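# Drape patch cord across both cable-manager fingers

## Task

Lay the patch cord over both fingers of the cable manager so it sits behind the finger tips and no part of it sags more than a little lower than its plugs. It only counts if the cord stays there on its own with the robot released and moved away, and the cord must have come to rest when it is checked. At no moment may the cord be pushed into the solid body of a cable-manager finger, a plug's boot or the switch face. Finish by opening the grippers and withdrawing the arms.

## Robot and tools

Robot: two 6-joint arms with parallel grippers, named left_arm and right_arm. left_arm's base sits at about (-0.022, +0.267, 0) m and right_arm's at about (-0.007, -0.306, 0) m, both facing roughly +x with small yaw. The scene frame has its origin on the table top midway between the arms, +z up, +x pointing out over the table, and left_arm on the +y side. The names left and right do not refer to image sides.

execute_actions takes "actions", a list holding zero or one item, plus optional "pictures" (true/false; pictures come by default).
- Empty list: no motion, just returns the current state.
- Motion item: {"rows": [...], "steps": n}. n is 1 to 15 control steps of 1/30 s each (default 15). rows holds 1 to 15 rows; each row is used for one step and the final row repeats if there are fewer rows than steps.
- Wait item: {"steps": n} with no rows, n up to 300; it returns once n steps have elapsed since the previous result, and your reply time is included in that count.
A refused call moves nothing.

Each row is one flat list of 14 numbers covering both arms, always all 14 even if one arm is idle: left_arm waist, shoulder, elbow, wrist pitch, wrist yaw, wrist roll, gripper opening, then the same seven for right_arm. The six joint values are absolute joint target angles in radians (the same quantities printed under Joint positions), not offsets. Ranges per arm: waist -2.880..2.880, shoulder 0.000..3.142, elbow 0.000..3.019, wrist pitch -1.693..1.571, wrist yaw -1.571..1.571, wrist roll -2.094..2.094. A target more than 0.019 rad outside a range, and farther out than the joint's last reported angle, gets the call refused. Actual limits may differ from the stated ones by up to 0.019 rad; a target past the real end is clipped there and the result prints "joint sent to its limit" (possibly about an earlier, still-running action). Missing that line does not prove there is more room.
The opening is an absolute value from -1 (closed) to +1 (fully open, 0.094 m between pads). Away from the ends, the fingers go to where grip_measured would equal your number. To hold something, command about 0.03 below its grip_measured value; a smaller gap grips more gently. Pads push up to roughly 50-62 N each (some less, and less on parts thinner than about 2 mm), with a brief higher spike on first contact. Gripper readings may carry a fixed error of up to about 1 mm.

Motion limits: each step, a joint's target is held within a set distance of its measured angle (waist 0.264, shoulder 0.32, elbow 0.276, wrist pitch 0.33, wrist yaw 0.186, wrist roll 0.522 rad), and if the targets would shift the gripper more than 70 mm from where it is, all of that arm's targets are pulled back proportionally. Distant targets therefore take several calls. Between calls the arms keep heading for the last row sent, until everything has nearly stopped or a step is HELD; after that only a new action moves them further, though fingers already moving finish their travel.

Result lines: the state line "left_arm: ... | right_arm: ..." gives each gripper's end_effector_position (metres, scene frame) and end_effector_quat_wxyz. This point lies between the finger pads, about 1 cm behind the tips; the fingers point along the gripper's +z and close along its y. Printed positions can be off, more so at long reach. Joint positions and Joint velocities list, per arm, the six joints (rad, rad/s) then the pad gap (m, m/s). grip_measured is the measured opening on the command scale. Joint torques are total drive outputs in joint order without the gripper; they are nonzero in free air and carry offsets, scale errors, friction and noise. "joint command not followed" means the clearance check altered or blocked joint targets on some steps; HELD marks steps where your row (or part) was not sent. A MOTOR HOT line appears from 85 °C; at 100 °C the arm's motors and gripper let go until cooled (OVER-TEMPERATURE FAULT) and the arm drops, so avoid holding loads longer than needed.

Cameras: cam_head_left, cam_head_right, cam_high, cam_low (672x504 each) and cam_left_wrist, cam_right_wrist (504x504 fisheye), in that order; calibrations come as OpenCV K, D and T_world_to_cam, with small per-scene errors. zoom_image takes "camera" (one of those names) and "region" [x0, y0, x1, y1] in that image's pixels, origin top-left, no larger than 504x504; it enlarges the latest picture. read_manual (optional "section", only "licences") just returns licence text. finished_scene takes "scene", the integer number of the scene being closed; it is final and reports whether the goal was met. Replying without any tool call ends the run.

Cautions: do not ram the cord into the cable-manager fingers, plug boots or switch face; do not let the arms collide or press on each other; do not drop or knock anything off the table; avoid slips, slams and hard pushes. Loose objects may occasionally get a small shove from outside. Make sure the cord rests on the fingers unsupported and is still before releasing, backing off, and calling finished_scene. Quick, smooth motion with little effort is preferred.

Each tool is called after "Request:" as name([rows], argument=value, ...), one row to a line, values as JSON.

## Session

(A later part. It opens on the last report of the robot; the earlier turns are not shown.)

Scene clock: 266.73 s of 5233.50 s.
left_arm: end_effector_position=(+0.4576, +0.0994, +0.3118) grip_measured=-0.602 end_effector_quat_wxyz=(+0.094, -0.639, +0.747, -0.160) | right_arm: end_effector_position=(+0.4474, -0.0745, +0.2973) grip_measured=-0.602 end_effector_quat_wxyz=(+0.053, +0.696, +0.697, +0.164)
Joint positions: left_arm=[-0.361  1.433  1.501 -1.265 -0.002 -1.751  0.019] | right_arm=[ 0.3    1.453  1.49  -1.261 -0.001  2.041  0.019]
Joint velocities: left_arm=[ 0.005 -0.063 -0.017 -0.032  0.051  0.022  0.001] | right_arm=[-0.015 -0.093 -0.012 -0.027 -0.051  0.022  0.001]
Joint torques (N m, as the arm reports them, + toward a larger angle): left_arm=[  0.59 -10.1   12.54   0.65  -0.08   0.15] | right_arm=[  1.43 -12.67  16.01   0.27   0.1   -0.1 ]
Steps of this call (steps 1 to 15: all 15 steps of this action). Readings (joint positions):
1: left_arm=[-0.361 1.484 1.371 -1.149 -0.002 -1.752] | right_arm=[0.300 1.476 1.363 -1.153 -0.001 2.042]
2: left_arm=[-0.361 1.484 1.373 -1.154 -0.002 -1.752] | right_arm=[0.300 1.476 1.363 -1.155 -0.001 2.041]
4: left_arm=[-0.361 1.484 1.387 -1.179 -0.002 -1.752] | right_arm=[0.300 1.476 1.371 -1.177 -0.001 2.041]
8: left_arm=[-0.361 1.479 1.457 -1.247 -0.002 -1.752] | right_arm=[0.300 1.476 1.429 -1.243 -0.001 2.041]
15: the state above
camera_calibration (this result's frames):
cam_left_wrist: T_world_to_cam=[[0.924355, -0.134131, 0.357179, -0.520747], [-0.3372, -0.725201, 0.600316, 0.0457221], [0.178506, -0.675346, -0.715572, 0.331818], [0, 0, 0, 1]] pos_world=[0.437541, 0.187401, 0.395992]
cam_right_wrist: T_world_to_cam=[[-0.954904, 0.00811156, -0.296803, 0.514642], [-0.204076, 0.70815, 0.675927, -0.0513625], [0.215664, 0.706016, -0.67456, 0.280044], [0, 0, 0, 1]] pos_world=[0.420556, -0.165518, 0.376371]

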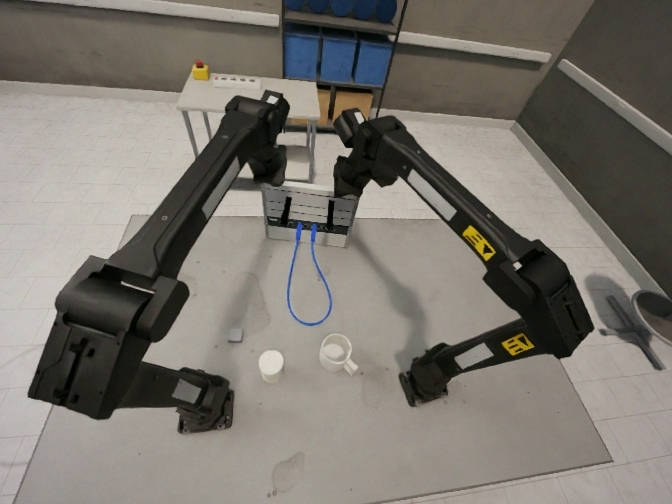

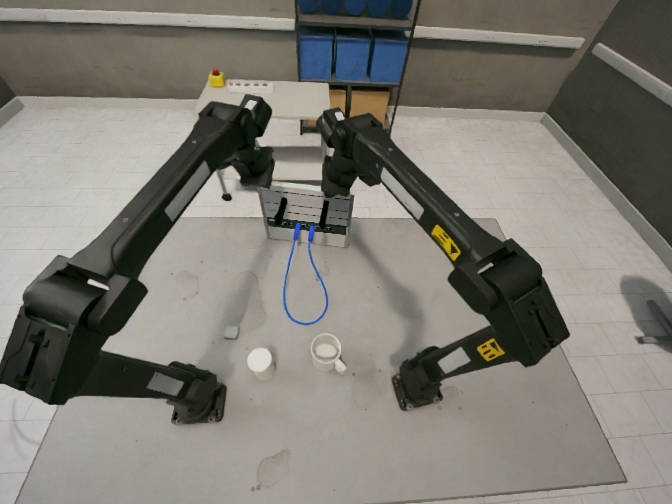

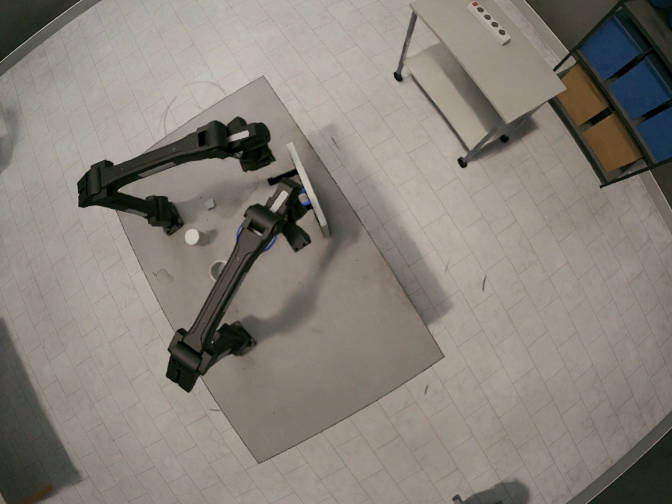

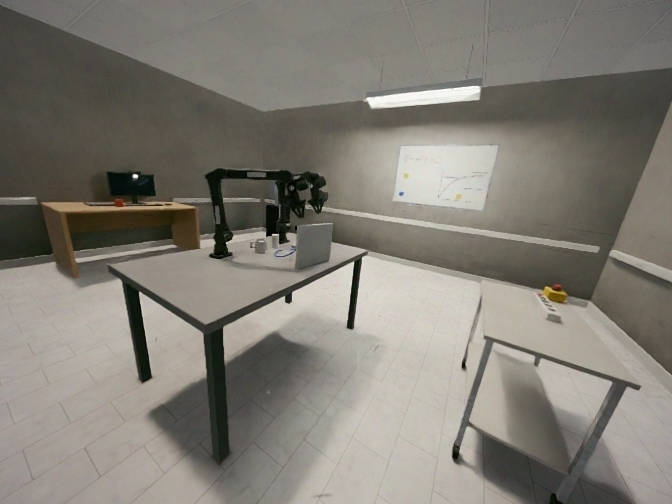

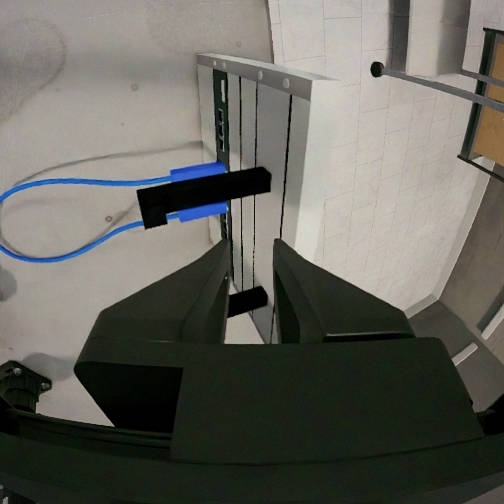

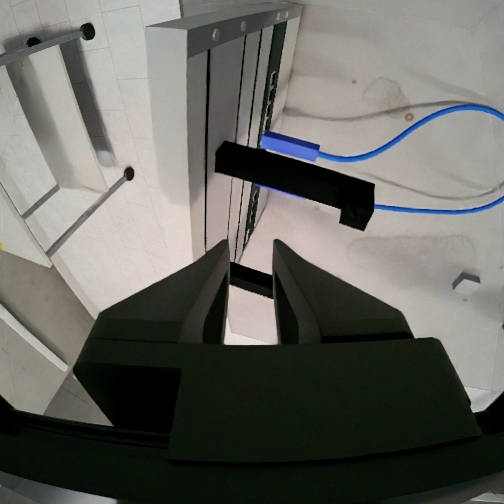

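Request:
execute_actions([
  {"rows":[[-0.4,1.09,1.15,-1.19,0,-0.77,-0.3,0.4,1.09,1.15,-1.19,0,1.02,-0.3]],"steps":15},
], pictures=false)

Request:
execute_actions([
  {"steps":15},
], pictures=false)

Request:
execute_actions([
  {"rows":[[-0.417,1.098,1.112,-1.152,0,-0.77,-0.3,0.413,1.1,1.114,-1.152,0,1.02,-0.3],[-0.434,1.106,1.075,-1.115,0,-0.77,-0.3,0.427,1.11,1.078,-1.114,0,1.02,-0.3],[-0.451,1.114,1.037,-1.077,0,-0.77,-0.3,0.44,1.12,1.042,-1.076,0,1.02,-0.3],[-0.468,1.123,0.999,-1.04,0,-0.77,-0.3,0.453,1.13,1.005,-1.038,0,1.02,-0.3],[-0.485,1.131,0.962,-1.002,0,-0.77,-0.3,0.466,1.14,0.969,-1.0,0,1.02,-0.3],[-0.502,1.139,0.924,-0.964,0,-0.77,-0.3,0.48,1.15,0.933,-0.962,0,1.02,-0.3],[-0.519,1.147,0.886,-0.927,0,-0.77,-0.3,0.493,1.16,0.897,-0.924,0,1.02,-0.3],[-0.536,1.155,0.849,-0.889,0,-0.77,-0.3,0.506,1.171,0.861,-0.886,0,1.02,-0.3],[-0.553,1.163,0.811,-0.852,0,-0.77,-0.3,0.519,1.181,0.825,-0.848,0,1.02,-0.3],[-0.57,1.171,0.773,-0.814,0,-0.77,-0.3,0.533,1.191,0.789,-0.81,0,1.02,-0.3],[-0.587,1.18,0.736,-0.776,0,-0.77,-0.3,0.546,1.201,0.753,-0.772,0,1.02,-0.3],[-0.604,1.188,0.698,-0.739,0,-0.77,-0.3,0.559,1.211,0.716,-0.734,0,1.02,-0.3],[-0.621,1.196,0.66,-0.701,0,-0.77,-0.3,0.572,1.221,0.68,-0.696,0,1.02,-0.3],[-0.638,1.204,0.623,-0.664,0,-0.77,-0.3,0.586,1.231,0.644,-0.658,0,1.02,-0.3],[-0.655,1.212,0.585,-0.626,0,-0.77,-0.3,0.599,1.241,0.608,-0.62,0,1.02,-0.3]],"steps":15},
], pictures=false)

Request:
execute_actions([
  {"steps":25},
])

Scene clock: 316.37 s of 5233.50 s.
left_arm: end_effector_position=(+0.3361, +0.1303, +0.3019) grip_measured=-0.302 end_effector_quat_wxyz=(+0.180, -0.234, +0.947, -0.124) | right_arm: end_effector_position=(+0.3113, -0.0985, +0.3073) grip_measured=-0.302 end_effector_quat_wxyz=(+0.149, +0.257, +0.940, +0.168)
Joint positions: left_arm=[-0.389  1.064  1.142 -1.208 -0.002 -0.849  0.033] | right_arm=[ 0.407  1.05   1.144 -1.212 -0.001  1.112  0.033]
Joint velocities: left_arm=[-0.005  0.269  0.007 -0.012 -0.037  0.462  0.   ] | right_arm=[-0.005  0.21   0.007 -0.007 -0.066 -0.564  0.001]
Joint torques (N m, as the arm reports them, + toward a larger angle): left_arm=[-1.24 -5.18  9.87  1.78 -0.07  0.15] | right_arm=[ 0.04 -5.04 11.44  2.38  0.09 -0.07]
Steps of this call (steps 1 to 15: the robot went on to your last target; steps 16 to 170: nothing new was sent; then 43.47 s passed at rest; steps 171 to 185: all 15 steps of this action). Readings (joint positions):
171: left_arm=[-0.361 1.415 1.472 -1.246 -0.002 -1.695] | right_arm=[0.304 1.436 1.466 -1.248 0.001 1.989]
172: left_arm=[-0.363 1.375 1.411 -1.223 -0.002 -1.632] | right_arm=[0.312 1.404 1.415 -1.229 0.001 1.929]
174: left_arm=[-0.368 1.267 1.273 -1.213 -0.002 -1.482] | right_arm=[0.340 1.314 1.295 -1.220 0.001 1.799]
178: left_arm=[-0.386 1.078 1.141 -1.213 -0.002 -1.107] | right_arm=[0.403 1.120 1.145 -1.219 -0.001 1.420]
185: the state above

Scene clock: 316.87 s of 5233.50 s.
left_arm: end_effector_position=(+0.3405, +0.1286, +0.2915) grip_measured=-0.302 end_effector_quat_wxyz=(+0.172, -0.204, +0.957, -0.111) | right_arm: end_effector_position=(+0.3169, -0.0949, +0.2935) grip_measured=-0.302 end_effector_quat_wxyz=(+0.142, +0.221, +0.953, +0.149)
Joint positions: left_arm=[-0.389  1.093  1.142 -1.208 -0.002 -0.784  0.033] | right_arm=[ 0.407  1.089  1.144 -1.211 -0.001  1.034  0.033]
Joint velocities: left_arm=[-0.015  0.005 -0.027  0.007 -0.051  0.037  0.   ] | right_arm=[-0.015  0.005 -0.012 -0.012 -0.022 -0.066  0.   ]
Joint torques (N m, as the arm reports them, + toward a larger angle): left_arm=[-1.26 -6.57 10.14  1.73 -0.05  0.12] | right_arm=[-0.06 -7.98 11.41  2.27  0.04 -0.11]
Steps of this call (steps 1 to 15: the robot went on to your last target). Readings (joint positions):
1: left_arm=[-0.389 1.074 1.142 -1.208 -0.002 -0.836] | right_arm=[0.407 1.058 1.144 -1.211 -0.001 1.096]
2: left_arm=[-0.389 1.081 1.142 -1.208 -0.002 -0.825] | right_arm=[0.407 1.065 1.144 -1.211 -0.001 1.083]
4: left_arm=[-0.389 1.091 1.142 -1.208 -0.002 -0.809] | right_arm=[0.407 1.079 1.144 -1.211 -0.001 1.064]
8: left_arm=[-0.389 1.093 1.142 -1.208 -0.002 -0.793] | right_arm=[0.407 1.089 1.144 -1.211 -0.001 1.044]
15: the state above

Scene clock: 317.37 s of 5233.50 s.
left_arm: end_effector_position=(+0.2651, +0.0738, +0.0714) grip_measured=-0.302 end_effector_quat_wxyz=(+0.116, -0.093, +0.984, -0.094) | right_arm: end_effector_position=(+0.2550, -0.0645, +0.0733) grip_measured=-0.302 end_effector_quat_wxyz=(+0.095, +0.140, +0.979, +0.117)
Joint positions: left_arm=[-0.617  1.203  0.646 -0.713 -0.002 -0.782  0.033] | right_arm=[ 0.574  1.23   0.672 -0.711 -0.     1.031  0.033]
Joint velocities: left_arm=[-0.484  0.2   -1.057  1.053 -0.066  0.037 -0.   ] | right_arm=[ 0.376  0.337 -1.053  1.077 -0.037 -0.066  0.001]
Joint torques (N m, as the arm reports them, + toward a larger angle): left_arm=[-1.43 -6.85  8.59  1.08 -0.09  0.14] | right_arm=[ 1.11 -8.1   8.94  1.51  0.11 -0.05]
Steps of this call (steps 1 to 15: all 15 steps of this action). Readings (joint positions):
1: left_arm=[-0.390 1.093 1.139 -1.199 -0.002 -0.784] | right_arm=[0.407 1.089 1.140 -1.203 -0.001 1.034]
2: left_arm=[-0.394 1.092 1.128 -1.178 -0.002 -0.783] | right_arm=[0.408 1.089 1.132 -1.182 -0.001 1.033]
4: left_arm=[-0.414 1.091 1.081 -1.112 -0.002 -0.783] | right_arm=[0.419 1.089 1.091 -1.116 -0.000 1.032]
8: left_arm=[-0.489 1.115 0.926 -0.970 -0.002 -0.782] | right_arm=[0.473 1.116 0.947 -0.975 -0.000 1.031]
15: the state above

Scene clock: 318.20 s of 5233.50 s.
left_arm: end_effector_position=(+0.2422, +0.0755, +0.0418) grip_measured=-0.302 end_effector_quat_wxyz=(+0.105, -0.076, +0.987, -0.089) | right_arm: end_effector_position=(+0.2331, -0.0726, +0.0397) grip_measured=-0.302 end_effector_quat_wxyz=(+0.083, +0.128, +0.983, +0.105)
Joint positions: left_arm=[-0.651  1.219  0.569 -0.644 -0.001 -0.781  0.033] | right_arm=[ 0.601  1.255  0.593 -0.642 -0.     1.031  0.033]
Joint velocities: left_arm=[ 0.015 -0.005 -0.027  0.007  0.081 -0.081  0.   ] | right_arm=[-0.005 -0.005  0.002  0.027 -0.037 -0.037  0.   ]
Joint torques (N m, as the arm reports them, + toward a larger angle): left_arm=[-0.63 -7.07  9.17  1.55 -0.09  0.13] | right_arm=[-0.11 -8.48  9.75  2.01  0.06 -0.05]
Steps of this call (steps 1 to 25: the robot went on to your last target). Readings (joint positions):
1: left_arm=[-0.632 1.210 0.614 -0.687 -0.001 -0.782] | right_arm=[0.586 1.240 0.640 -0.685 -0.000 1.031]
2: left_arm=[-0.643 1.216 0.590 -0.674 -0.001 -0.782] | right_arm=[0.594 1.248 0.616 -0.672 -0.000 1.031]
4: left_arm=[-0.651 1.221 0.570 -0.665 -0.001 -0.782] | right_arm=[0.601 1.255 0.594 -0.663 -0.000 1.031]
8: left_arm=[-0.651 1.219 0.569 -0.646 -0.001 -0.781] | right_arm=[0.601 1.255 0.593 -0.644 -0.000 1.031]
25: the state above
camera_calibration (this result's frames):
cam_left_wrist: T_world_to_cam=[[0.131485, -0.97308, 0.189281, 0.0339559], [-0.911372, -0.0435356, 0.409275, 0.213513], [-0.390017, -0.226319, -0.892562, 0.272073], [0, 0, 0, 1]] pos_world=[0.296238, 0.103912, 0.149029]
cam_right_wrist: T_world_to_cam=[[-0.222676, -0.95048, -0.216804, -0.00986168], [-0.88414, 0.103192, 0.455684, 0.20101], [-0.410746, 0.293155, -0.863335, 0.274672], [0, 0, 0, 1]] pos_world=[0.288345, -0.110637, 0.143399]

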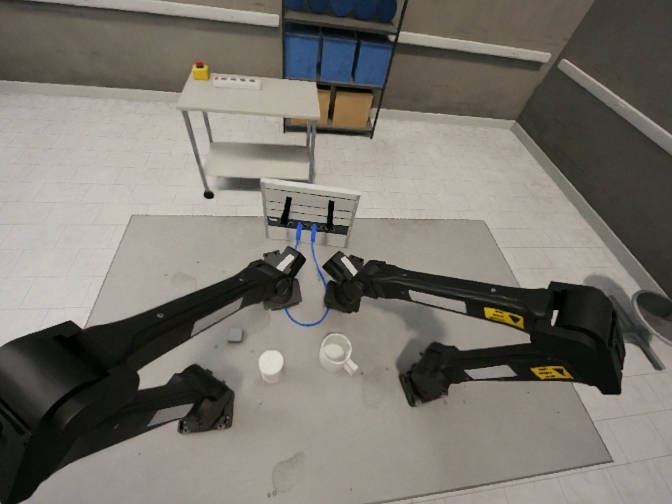

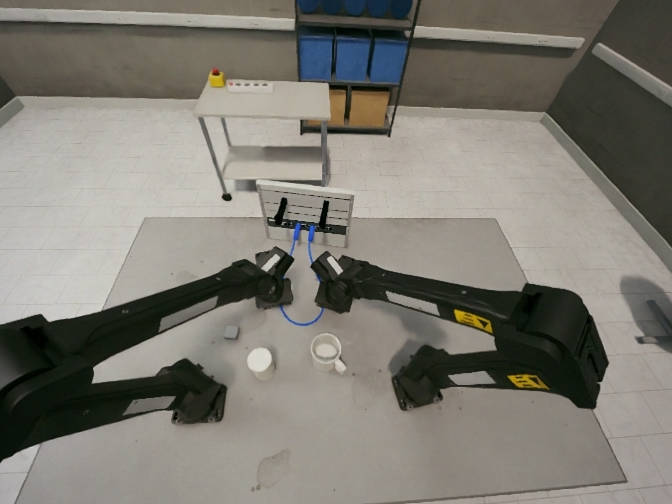

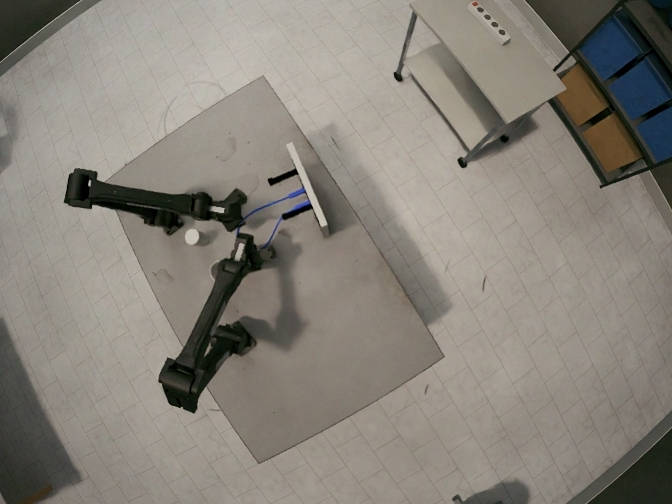

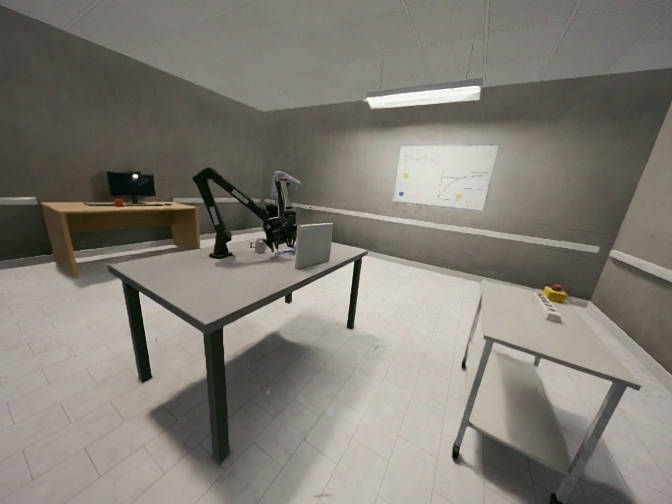

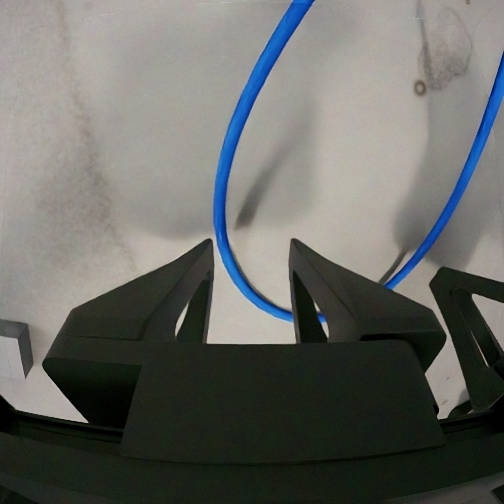

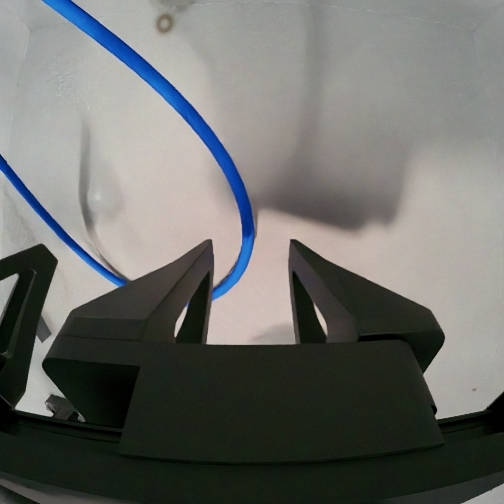

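Request:
execute_actions([
  {"rows":[[-0.63,1.215,0.57,-0.626,0,-0.85,-0.3,0.608,1.25,0.593,-0.62,0,1.02,-0.3],[-0.611,1.215,0.57,-0.626,0,-0.93,-0.3,0.615,1.25,0.593,-0.62,0,1.02,-0.3],[-0.611,1.215,0.57,-0.626,0,-0.93,-0.3,0.615,1.25,0.593,-0.62,0,1.02,-0.3],[-0.611,1.215,0.57,-0.626,0,-0.93,-0.3,0.615,1.25,0.593,-0.62,0,1.02,-0.3],[-0.611,1.215,0.57,-0.626,0,-0.93,-0.3,0.615,1.25,0.593,-0.62,0,1.02,-0.3],[-0.611,1.215,0.57,-0.626,0,-0.93,-0.3,0.615,1.25,0.593,-0.62,0,1.02,-0.3],[-0.611,1.229,0.558,-0.598,0,-0.93,-0.3,0.615,1.267,0.584,-0.592,0,1.02,-0.3],[-0.611,1.242,0.545,-0.571,0,-0.93,-0.3,0.615,1.284,0.575,-0.565,0,1.02,-0.3],[-0.611,1.256,0.533,-0.543,0,-0.93,-0.3,0.615,1.301,0.566,-0.537,0,1.02,-0.3],[-0.611,1.27,0.521,-0.515,0,-0.93,-0.3,0.615,1.318,0.558,-0.51,0,1.02,-0.3],[-0.611,1.283,0.508,-0.488,0,-0.93,-0.3,0.615,1.335,0.549,-0.482,0,1.02,-0.3],[-0.611,1.297,0.496,-0.46,0,-0.93,-0.3,0.615,1.352,0.54,-0.455,0,1.02,-0.3]],"steps":15},
], pictures=false)

Request:
execute_actions([
  {"steps":15},
])

Scene clock: 345.33 s of 5233.50 s.
left_arm: end_effector_position=(+0.2457, +0.0849, +0.0077) grip_measured=-0.302 end_effector_quat_wxyz=(+0.108, -0.155, +0.977, -0.101) | right_arm: end_effector_position=(+0.2387, -0.0632, +0.0109) grip_measured=-0.302 end_effector_quat_wxyz=(+0.094, +0.123, +0.981, +0.119)
Joint positions: left_arm=[-0.622  1.29   0.503 -0.488 -0.001 -0.913  0.033] | right_arm=[ 0.609  1.339  0.557 -0.484 -0.     1.031  0.033]
Joint velocities: left_arm=[-0.005  0.249 -0.173  0.076 -0.066  0.022 -0.001] | right_arm=[-0.015  0.327 -0.134  0.11  -0.022  0.007  0.   ]
Joint torques (N m, as the arm reports them, + toward a larger angle): left_arm=[ 0.8  -6.71  7.36  1.74 -0.09 -0.04] | right_arm=[ 0.94 -9.06  7.12  2.17  0.06  0.  ]
Steps of this call (steps 1 to 15: the robot went on to your last target; steps 16 to 90: nothing new was sent; then 23.63 s passed at rest; steps 91 to 105: all 15 steps of this action). Readings (joint positions):
91: left_arm=[-0.651 1.219 0.569 -0.644 -0.001 -0.791] | right_arm=[0.601 1.255 0.593 -0.642 -0.000 1.031]
92: left_arm=[-0.648 1.219 0.569 -0.644 -0.001 -0.814] | right_arm=[0.601 1.255 0.593 -0.642 -0.000 1.031]
94: left_arm=[-0.636 1.219 0.569 -0.644 -0.001 -0.851] | right_arm=[0.605 1.255 0.593 -0.642 -0.000 1.031]
98: left_arm=[-0.622 1.220 0.564 -0.623 -0.001 -0.891] | right_arm=[0.609 1.256 0.591 -0.622 -0.000 1.031]
105: the state above

Scene clock: 345.83 s of 5233.50 s.
left_arm: end_effector_position=(+0.2457, +0.0849, +0.0056) grip_measured=-0.302 end_effector_quat_wxyz=(+0.109, -0.158, +0.976, -0.102) | right_arm: end_effector_position=(+0.2394, -0.0625, +0.0094) grip_measured=-0.302 end_effector_quat_wxyz=(+0.096, +0.123, +0.980, +0.122)
Joint positions: left_arm=[-0.622  1.295  0.499 -0.475 -0.001 -0.918  0.033] | right_arm=[ 0.609  1.343  0.553 -0.47  -0.     1.03   0.033]
Joint velocities: left_arm=[ 0.005 -0.005 -0.007  0.002 -0.022 -0.051 -0.   ] | right_arm=[ 0.005 -0.005 -0.002 -0.007  0.095  0.022 -0.001]
Joint torques (N m, as the arm reports them, + toward a larger angle): left_arm=[ 0.65 -6.8   6.83  1.41 -0.08 -0.11] | right_arm=[ 1.62 -7.88  6.54  1.88  0.06 -0.07]
Steps of this call (steps 1 to 15: the robot went on to your last target). Readings (joint positions):
1: left_arm=[-0.622 1.296 0.500 -0.484 -0.001 -0.914] | right_arm=[0.609 1.345 0.554 -0.480 -0.000 1.030]
2: left_arm=[-0.622 1.295 0.500 -0.479 -0.001 -0.914] | right_arm=[0.609 1.343 0.555 -0.472 -0.000 1.030]
4: left_arm=[-0.622 1.295 0.499 -0.475 -0.001 -0.916] | right_arm=[0.609 1.343 0.553 -0.470 -0.000 1.030]
8: left_arm=[-0.622 1.295 0.499 -0.475 -0.001 -0.917] | right_arm=[0.609 1.343 0.553 -0.470 -0.000 1.030]
15: the state above
camera_calibration (this result's frames):
cam_left_wrist: T_world_to_cam=[[0.285835, -0.929888, 0.231532, 0.00768047], [-0.892612, -0.170459, 0.417358, 0.237971], [-0.348629, -0.325963, -0.878752, 0.241478], [0, 0, 0, 1]] pos_world=[0.294407, 0.126419, 0.111102]
cam_right_wrist: T_world_to_cam=[[-0.207009, -0.945177, -0.252562, -0.00852166], [-0.898883, 0.0818412, 0.430478, 0.221853], [-0.386208, 0.316136, -0.866546, 0.243732], [0, 0, 0, 1]] pos_world=[0.291787, -0.103264, 0.11355]

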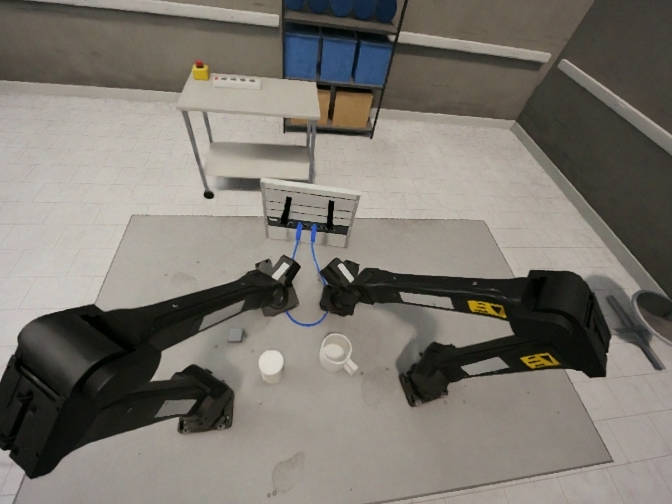

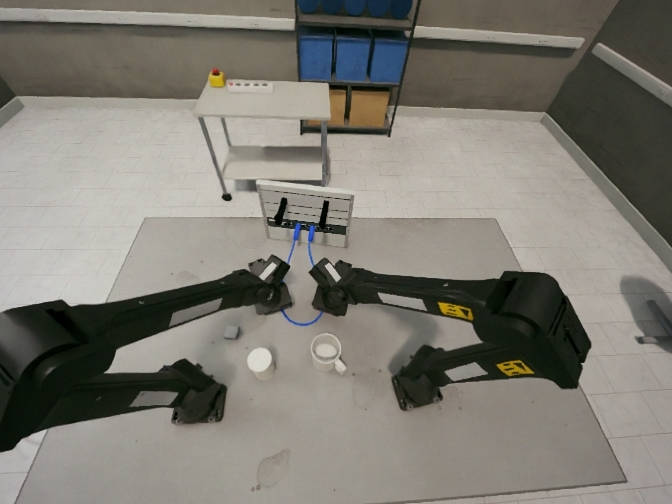

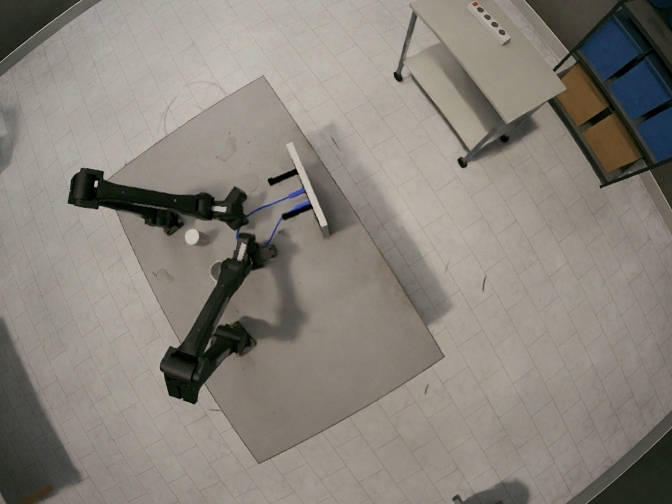

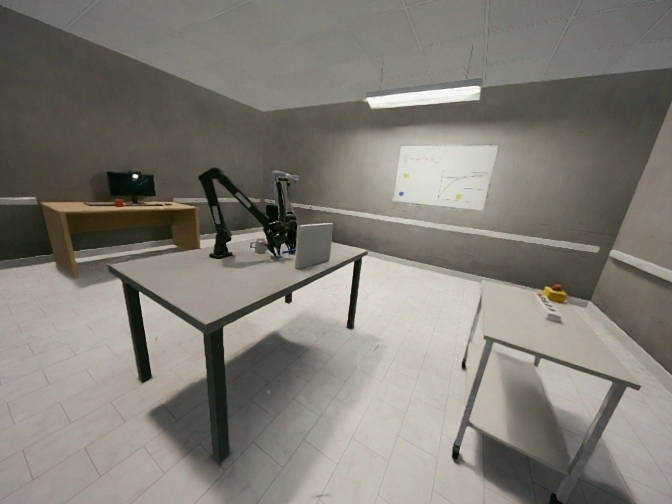

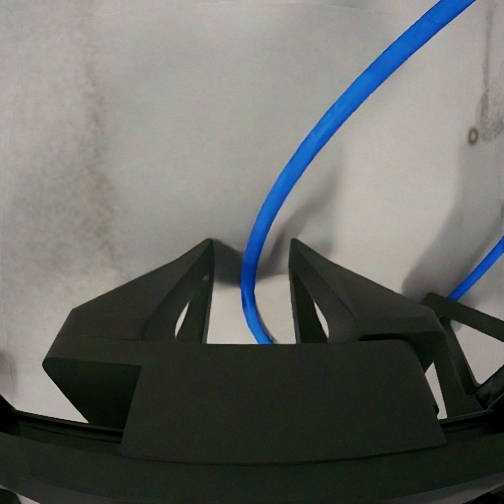

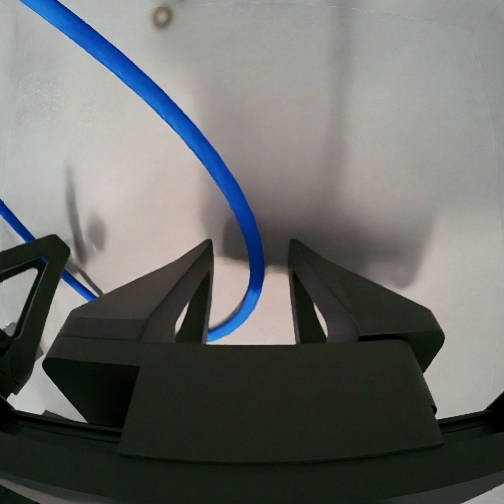

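Request:
execute_actions([
  {"rows":[[-0.611,1.295,0.499,-0.46,0,-0.93,-0.6,0.615,1.345,0.548,-0.455,0,1.02,-0.6],[-0.611,1.295,0.499,-0.46,0,-0.93,-0.8,0.615,1.345,0.548,-0.455,0,1.02,-0.8],[-0.611,1.295,0.499,-0.46,0,-0.93,-0.955,0.615,1.345,0.548,-0.455,0,1.02,-0.955]],"steps":15},
], pictures=false)

Scene clock: 354.50 s of 5233.50 s.
left_arm: end_effector_position=(+0.2457, +0.0849, +0.0056) grip_measured=-0.918 end_effector_quat_wxyz=(+0.109, -0.158, +0.976, -0.102) | right_arm: end_effector_position=(+0.2394, -0.0625, +0.0094) grip_measured=-0.920 end_effector_quat_wxyz=(+0.096, +0.123, +0.980, +0.122)
Joint positions: left_arm=[-0.622  1.295  0.499 -0.475 -0.001 -0.918  0.004] | right_arm=[ 0.609  1.343  0.553 -0.47  -0.     1.03   0.004]
Joint velocities: left_arm=[-0.005 -0.015  0.002 -0.002 -0.11  -0.037  0.   ] | right_arm=[-0.015 -0.005 -0.012 -0.017 -0.022 -0.051  0.001]
Joint torques (N m, as the arm reports them, + toward a larger angle): left_arm=[ 0.61 -6.46  7.02  1.41 -0.08 -0.06] | right_arm=[ 1.33 -7.83  7.3   1.75  0.08 -0.07]
Steps of this call (steps 1 to 15: the robot went on to your last target; steps 16 to 90: nothing new was sent; then 5.17 s passed at rest; steps 91 to 105: all 15 steps of this action). Readings (joint positions):
91: left_arm=[-0.622 1.295 0.499 -0.475 -0.001 -0.918] | right_arm=[0.609 1.343 0.553 -0.470 -0.000 1.030]
92: left_arm=[-0.622 1.295 0.499 -0.475 -0.001 -0.918] | right_arm=[0.609 1.343 0.553 -0.470 -0.000 1.030]
94: left_arm=[-0.622 1.295 0.499 -0.475 -0.001 -0.918] | right_arm=[0.609 1.343 0.553 -0.470 -0.000 1.030]
98: left_arm=[-0.622 1.295 0.499 -0.475 -0.001 -0.918] | right_arm=[0.609 1.343 0.553 -0.470 -0.000 1.030]
105: the state above

Request:
execute_actions([
  {"rows":[[-0.598,1.288,0.529,-0.497,0,-0.959,-0.955,0.607,1.34,0.581,-0.492,0,1.075,-0.955],[-0.586,1.28,0.558,-0.534,0,-0.987,-0.955,0.6,1.335,0.614,-0.528,0,1.131,-0.955],[-0.573,1.273,0.588,-0.572,0,-1.016,-0.955,0.592,1.33,0.647,-0.565,0,1.186,-0.955],[-0.56,1.265,0.618,-0.609,0,-1.045,-0.955,0.584,1.324,0.68,-0.601,0,1.241,-0.955],[-0.547,1.258,0.648,-0.646,0,-1.073,-0.955,0.577,1.319,0.713,-0.638,0,1.297,-0.955],[-0.535,1.25,0.677,-0.683,0,-1.102,-0.955,0.569,1.314,0.746,-0.674,0,1.352,-0.955],[-0.522,1.243,0.707,-0.72,0,-1.131,-0.955,0.561,1.309,0.779,-0.711,0,1.407,-0.955],[-0.509,1.235,0.737,-0.758,0,-1.159,-0.955,0.554,1.304,0.811,-0.747,0,1.463,-0.955],[-0.496,1.228,0.767,-0.795,0,-1.188,-0.955,0.546,1.299,0.844,-0.784,0,1.518,-0.955],[-0.484,1.22,0.796,-0.832,0,-1.217,-0.955,0.538,1.294,0.877,-0.82,0,1.573,-0.955],[-0.471,1.213,0.826,-0.869,0,-1.245,-0.955,0.531,1.289,0.91,-0.857,0,1.629,-0.955],[-0.458,1.205,0.856,-0.906,0,-1.274,-0.955,0.523,1.283,0.943,-0.893,0,1.684,-0.955],[-0.445,1.198,0.886,-0.944,0,-1.303,-0.955,0.515,1.278,0.976,-0.93,0,1.739,-0.955],[-0.433,1.19,0.915,-0.981,0,-1.331,-0.955,0.508,1.273,1.009,-0.966,0,1.795,-0.955],[-0.42,1.183,0.945,-1.018,0,-1.36,-0.955,0.5,1.268,1.042,-1.003,0,1.85,-0.955]],"steps":15},
], pictures=false)

Request:
execute_actions([
  {"steps":20},
])

Scene clock: 375.23 s of 5233.50 s.
left_arm: end_effector_position=(+0.3216, +0.1098, +0.1411) grip_measured=-0.918 end_effector_quat_wxyz=(+0.096, -0.388, +0.911, -0.105) | right_arm: end_effector_position=(+0.2939, -0.0522, +0.1068) grip_measured=-0.920 end_effector_quat_wxyz=(+0.051, +0.406, +0.906, +0.107)
Joint positions: left_arm=[-0.453  1.205  0.854 -0.934 -0.001 -1.234  0.004] | right_arm=[ 0.53   1.319  0.862 -0.877 -0.     1.545  0.004]
Joint velocities: left_arm=[ 0.366 -0.269  0.872 -1.033 -0.007 -0.755  0.001] | right_arm=[-0.2   -0.151  0.808 -0.93  -0.051  1.253  0.   ]
Joint torques (N m, as the arm reports them, + toward a larger angle): left_arm=[ 1.11 -7.3  11.86  0.5  -0.15 -0.05] | right_arm=[ -0.25 -11.32  15.01   1.08   0.04   0.1 ]
Steps of this call (steps 1 to 15: the robot went on to your last target; steps 16 to 90: nothing new was sent; then 17.23 s passed at rest; steps 91 to 105: all 15 steps of this action). Readings (joint positions):
91: left_arm=[-0.621 1.295 0.499 -0.476 -0.001 -0.923] | right_arm=[0.609 1.343 0.553 -0.471 -0.000 1.036]
92: left_arm=[-0.618 1.294 0.502 -0.487 -0.001 -0.932] | right_arm=[0.608 1.343 0.555 -0.481 -0.000 1.051]
94: left_arm=[-0.602 1.291 0.525 -0.539 -0.001 -0.962] | right_arm=[0.604 1.343 0.572 -0.529 -0.000 1.103]
98: left_arm=[-0.547 1.270 0.627 -0.681 -0.001 -1.049] | right_arm=[0.577 1.342 0.665 -0.658 -0.000 1.251]
105: the state above

Scene clock: 375.90 s of 5233.50 s.
left_arm: end_effector_position=(+0.3310, +0.1178, +0.1764) grip_measured=-0.918 end_effector_quat_wxyz=(+0.100, -0.450, +0.879, -0.119) | right_arm: end_effector_position=(+0.3180, -0.0468, +0.1755) grip_measured=-0.920 end_effector_quat_wxyz=(+0.048, +0.542, +0.826, +0.147)
Joint positions: left_arm=[-0.424  1.173  0.92  -1.006 -0.001 -1.346  0.004] | right_arm=[ 0.502  1.266  0.994 -0.989 -0.     1.834  0.004]
Joint velocities: left_arm=[-0.005 -0.015  0.012  0.002 -0.007  0.007  0.001] | right_arm=[-0.005 -0.005  0.007 -0.017 -0.007  0.007  0.   ]
Joint torques (N m, as the arm reports them, + toward a larger angle): left_arm=[ 0.06 -6.59 11.1   0.43 -0.1  -0.04] | right_arm=[-0.07 -9.21 14.57  0.65  0.05  0.14]
Steps of this call (steps 1 to 20: the robot went on to your last target). Readings (joint positions):
1: left_arm=[-0.442 1.196 0.880 -0.962 -0.001 -1.256] | right_arm=[0.523 1.313 0.889 -0.907 -0.000 1.589]
2: left_arm=[-0.433 1.188 0.899 -0.978 -0.001 -1.275] | right_arm=[0.517 1.308 0.915 -0.933 -0.000 1.632]
4: left_arm=[-0.424 1.173 0.919 -0.991 -0.001 -1.301] | right_arm=[0.507 1.295 0.960 -0.967 -0.000 1.706]
8: left_arm=[-0.424 1.171 0.920 -1.004 -0.001 -1.328] | right_arm=[0.502 1.269 0.994 -0.982 -0.000 1.784]
20: the state above
camera_calibration (this result's frames):
cam_left_wrist: T_world_to_cam=[[0.767838, -0.567687, 0.29691, -0.2394], [-0.630874, -0.589392, 0.504593, 0.195788], [-0.111455, -0.574759, -0.810697, 0.370894], [0, 0, 0, 1]] pos_world=[0.348676, 0.192666, 0.27297]
cam_right_wrist: T_world_to_cam=[[-0.877494, -0.383534, -0.287935, 0.310255], [-0.475841, 0.621364, 0.62248, 0.0766994], [-0.0598299, 0.683234, -0.727744, 0.302152], [0, 0, 0, 1]] pos_world=[0.326821, -0.135106, 0.261479]

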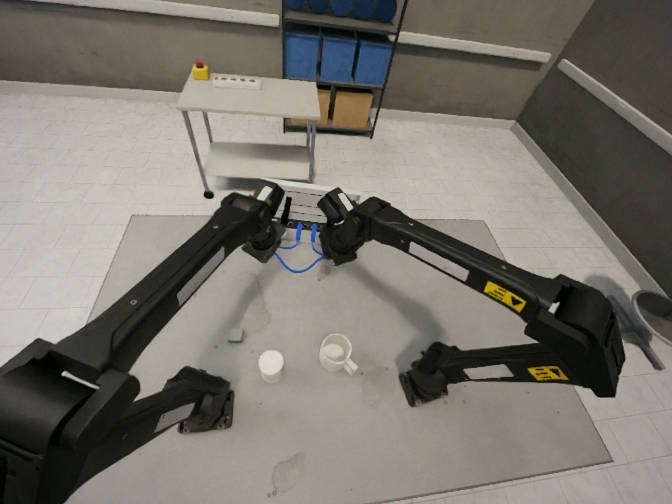

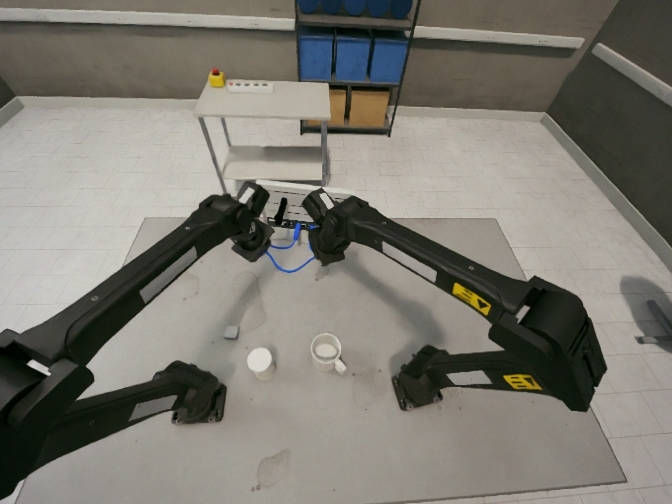

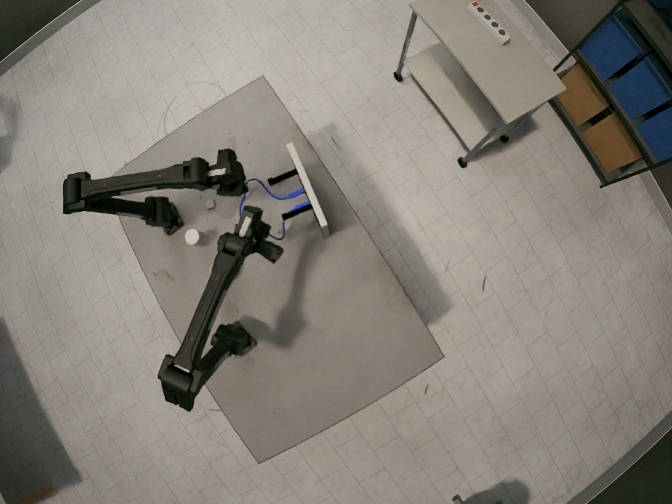

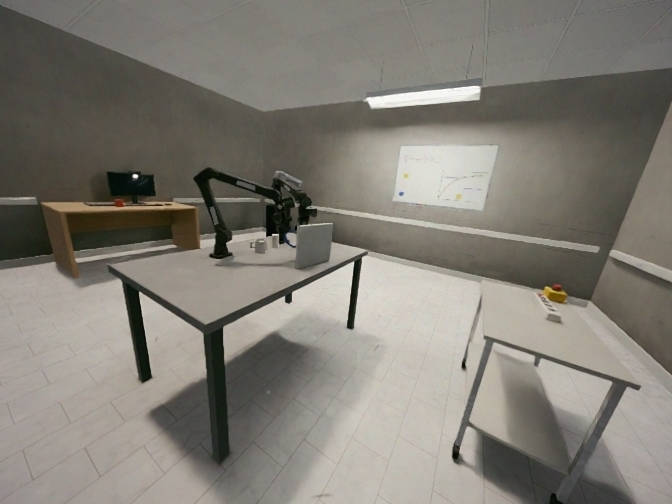

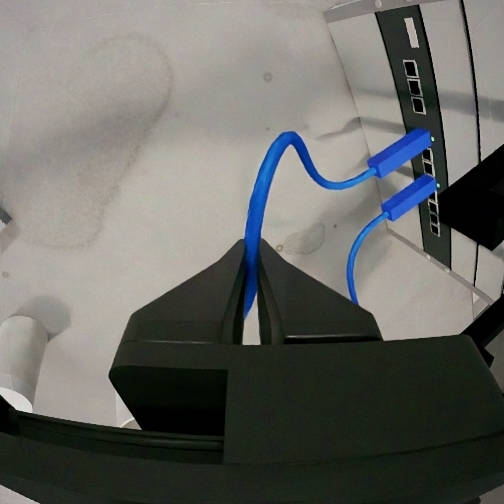

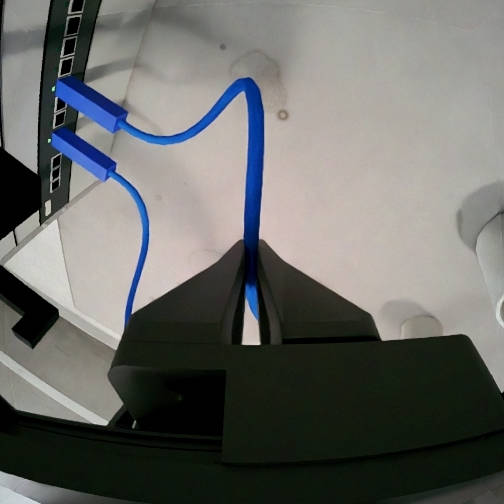

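Request:
execute_actions([
  {"rows":[[-0.417,1.187,0.97,-1.031,0,-1.382,-0.955,0.491,1.271,1.059,-1.017,0,1.865,-0.955],[-0.415,1.192,0.995,-1.044,0,-1.403,-0.955,0.483,1.274,1.076,-1.031,0,1.879,-0.955],[-0.412,1.197,1.019,-1.057,0,-1.425,-0.955,0.474,1.277,1.093,-1.045,0,1.894,-0.955],[-0.41,1.203,1.043,-1.071,0,-1.447,-0.955,0.465,1.281,1.11,-1.059,0,1.909,-0.955],[-0.407,1.21,1.066,-1.084,0,-1.468,-0.955,0.457,1.284,1.127,-1.073,0,1.923,-0.955],[-0.405,1.217,1.088,-1.097,0,-1.49,-0.955,0.448,1.287,1.144,-1.087,0,1.938,-0.955],[-0.402,1.225,1.11,-1.11,0,-1.512,-0.955,0.439,1.29,1.161,-1.101,0,1.953,-0.955],[-0.4,1.233,1.131,-1.123,0,-1.533,-0.955,0.43,1.293,1.177,-1.115,0,1.967,-0.955],[-0.397,1.241,1.152,-1.136,0,-1.555,-0.955,0.422,1.296,1.194,-1.129,0,1.982,-0.955],[-0.395,1.25,1.172,-1.149,0,-1.577,-0.955,0.413,1.299,1.211,-1.143,0,1.997,-0.955],[-0.392,1.259,1.191,-1.162,0,-1.598,-0.955,0.404,1.302,1.228,-1.157,0,2.011,-0.955],[-0.39,1.269,1.21,-1.176,0,-1.62,-0.955,0.396,1.306,1.245,-1.171,0,2.026,-0.955],[-0.387,1.279,1.228,-1.189,0,-1.642,-0.955,0.387,1.309,1.262,-1.185,0,2.041,-0.955],[-0.385,1.289,1.246,-1.202,0,-1.663,-0.955,0.378,1.312,1.279,-1.199,0,2.055,-0.955],[-0.382,1.299,1.263,-1.215,0,-1.685,-0.955,0.3695,1.315,1.296,-1.213,0,2.07,-0.955]],"steps":15},
], pictures=false)

Request:
execute_actions([
  {"steps":20},
])

Scene clock: 396.37 s of 5233.50 s.
left_arm: end_effector_position=(+0.3778, +0.1078, +0.2472) grip_measured=-0.918 end_effector_quat_wxyz=(+0.087, -0.560, +0.813, -0.130) | right_arm: end_effector_position=(+0.3633, -0.0743, +0.2414) grip_measured=-0.920 end_effector_quat_wxyz=(+0.043, +0.652, +0.744, +0.144)
Joint positions: left_arm=[-0.403  1.268  1.186 -1.175  0.    -1.585  0.004] | right_arm=[ 0.388  1.294  1.197 -1.171 -0.     1.999  0.004]
Joint velocities: left_arm=[ 0.054  0.278  0.442 -0.383 -0.037 -0.52  -0.   ] | right_arm=[-0.249  0.063  0.501 -0.398  0.007  0.403  0.001]
Joint torques (N m, as the arm reports them, + toward a larger angle): left_arm=[ 0.96 -8.39 13.16  0.39 -0.24 -0.11] | right_arm=[ 0.6  -9.85 16.56  0.53  0.06  0.16]
Steps of this call (steps 1 to 30: the robot went on to your last target; steps 31 to 90: nothing new was sent; then 16.97 s passed at rest; steps 91 to 105: all 15 steps of this action). Readings (joint positions):
91: left_arm=[-0.424 1.174 0.920 -1.008 -0.001 -1.351] | right_arm=[0.502 1.266 0.994 -0.992 -0.000 1.841]
92: left_arm=[-0.424 1.175 0.923 -1.015 -0.001 -1.358] | right_arm=[0.500 1.266 0.995 -0.999 -0.000 1.846]
94: left_arm=[-0.424 1.183 0.942 -1.040 -0.001 -1.381] | right_arm=[0.492 1.266 1.003 -1.023 -0.000 1.861]
98: left_arm=[-0.420 1.215 1.031 -1.090 -0.001 -1.446] | right_arm=[0.455 1.277 1.060 -1.078 -0.000 1.905]
105: the state above

Scene clock: 397.03 s of 5233.50 s.
left_arm: end_effector_position=(+0.3819, +0.1079, +0.2416) grip_measured=-0.918 end_effector_quat_wxyz=(+0.071, -0.598, +0.790, -0.118) | right_arm: end_effector_position=(+0.3718, -0.0789, +0.2526) grip_measured=-0.920 end_effector_quat_wxyz=(+0.041, +0.680, +0.718, +0.146)
Joint positions: left_arm=[-0.399  1.302  1.209 -1.202  0.001 -1.671  0.004] | right_arm=[ 0.369  1.303  1.234 -1.198 -0.     2.057  0.004]
Joint velocities: left_arm=[ 0.005 -0.005 -0.012 -0.002 -0.037 -0.051  0.001] | right_arm=[-0.005 -0.015 -0.012 -0.012 -0.022 -0.022 -0.001]
Joint torques (N m, as the arm reports them, + toward a larger angle): left_arm=[ 1.03 -9.27 13.8   0.28 -0.17 -0.03] | right_arm=[-0.29 -9.87 15.9   0.63  0.05  0.15]
Steps of this call (steps 1 to 20: the robot went on to your last target). Readings (joint positions):
1: left_arm=[-0.401 1.277 1.199 -1.185 0.001 -1.602] | right_arm=[0.381 1.296 1.212 -1.182 -0.000 2.011]
2: left_arm=[-0.400 1.286 1.206 -1.190 0.001 -1.616] | right_arm=[0.375 1.296 1.223 -1.187 -0.000 2.020]
4: left_arm=[-0.400 1.296 1.209 -1.196 0.001 -1.636] | right_arm=[0.369 1.296 1.234 -1.192 -0.000 2.034]
8: left_arm=[-0.399 1.302 1.209 -1.202 0.001 -1.657] | right_arm=[0.369 1.299 1.234 -1.197 -0.000 2.048]
20: the state above
camera_calibration (this result's frames):
cam_left_wrist: T_world_to_cam=[[0.928053, -0.258244, 0.26838, -0.391122], [-0.37026, -0.717701, 0.589757, 0.0828545], [0.0403153, -0.646696, -0.761682, 0.361606], [0, 0, 0, 1]] pos_world=[0.379081, 0.192309, 0.331533]
cam_right_wrist: T_world_to_cam=[[-0.964965, -0.0477607, -0.257994, 0.418745], [-0.214859, 0.708197, 0.672527, -0.0285458], [0.15059, 0.704398, -0.693647, 0.298207], [0, 0, 0, 1]] pos_world=[0.353034, -0.169841, 0.334082]

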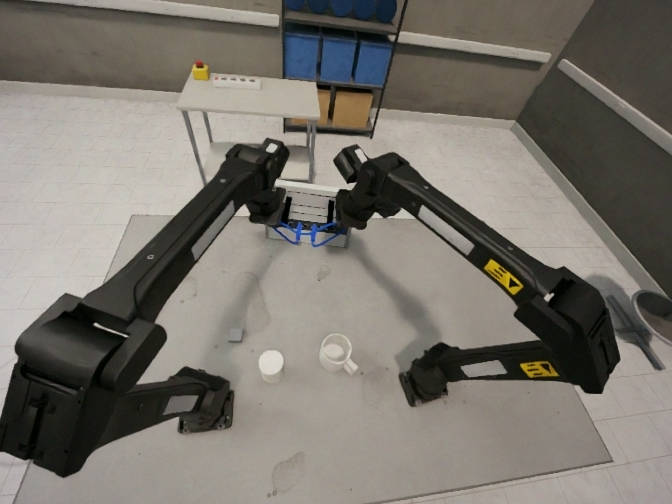

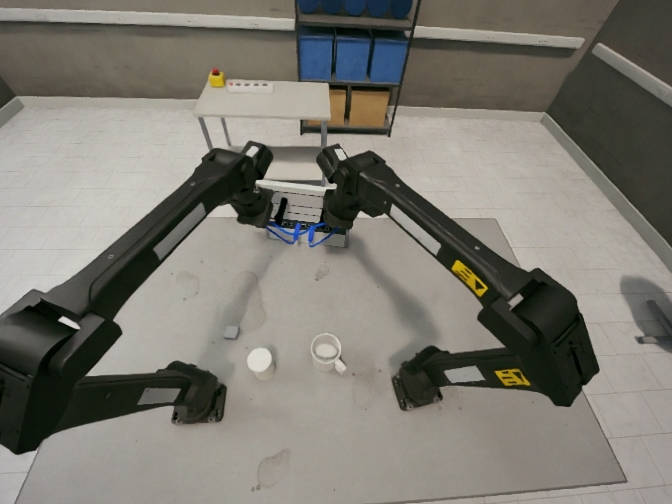

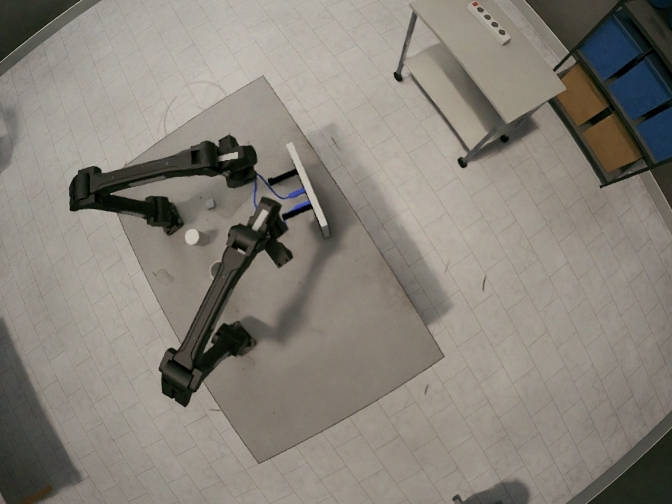

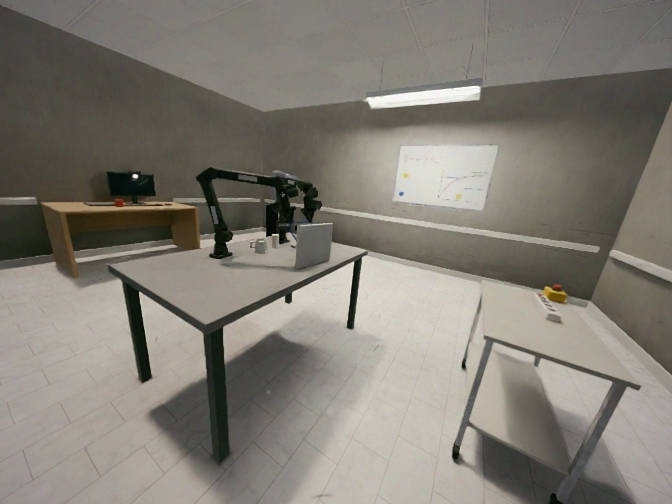

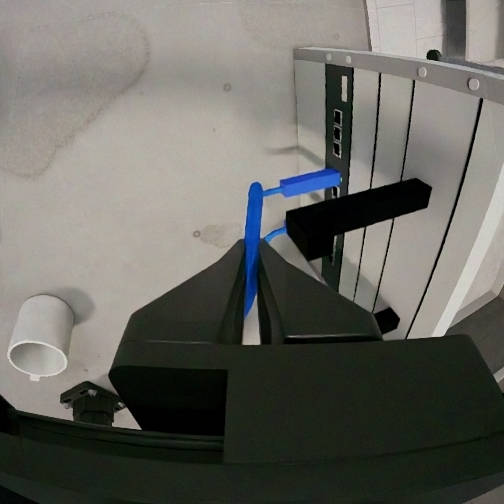

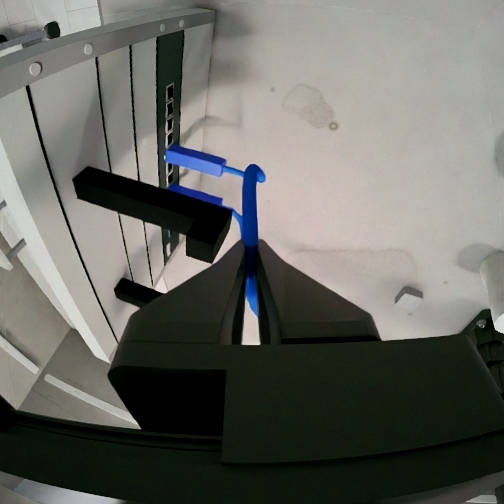

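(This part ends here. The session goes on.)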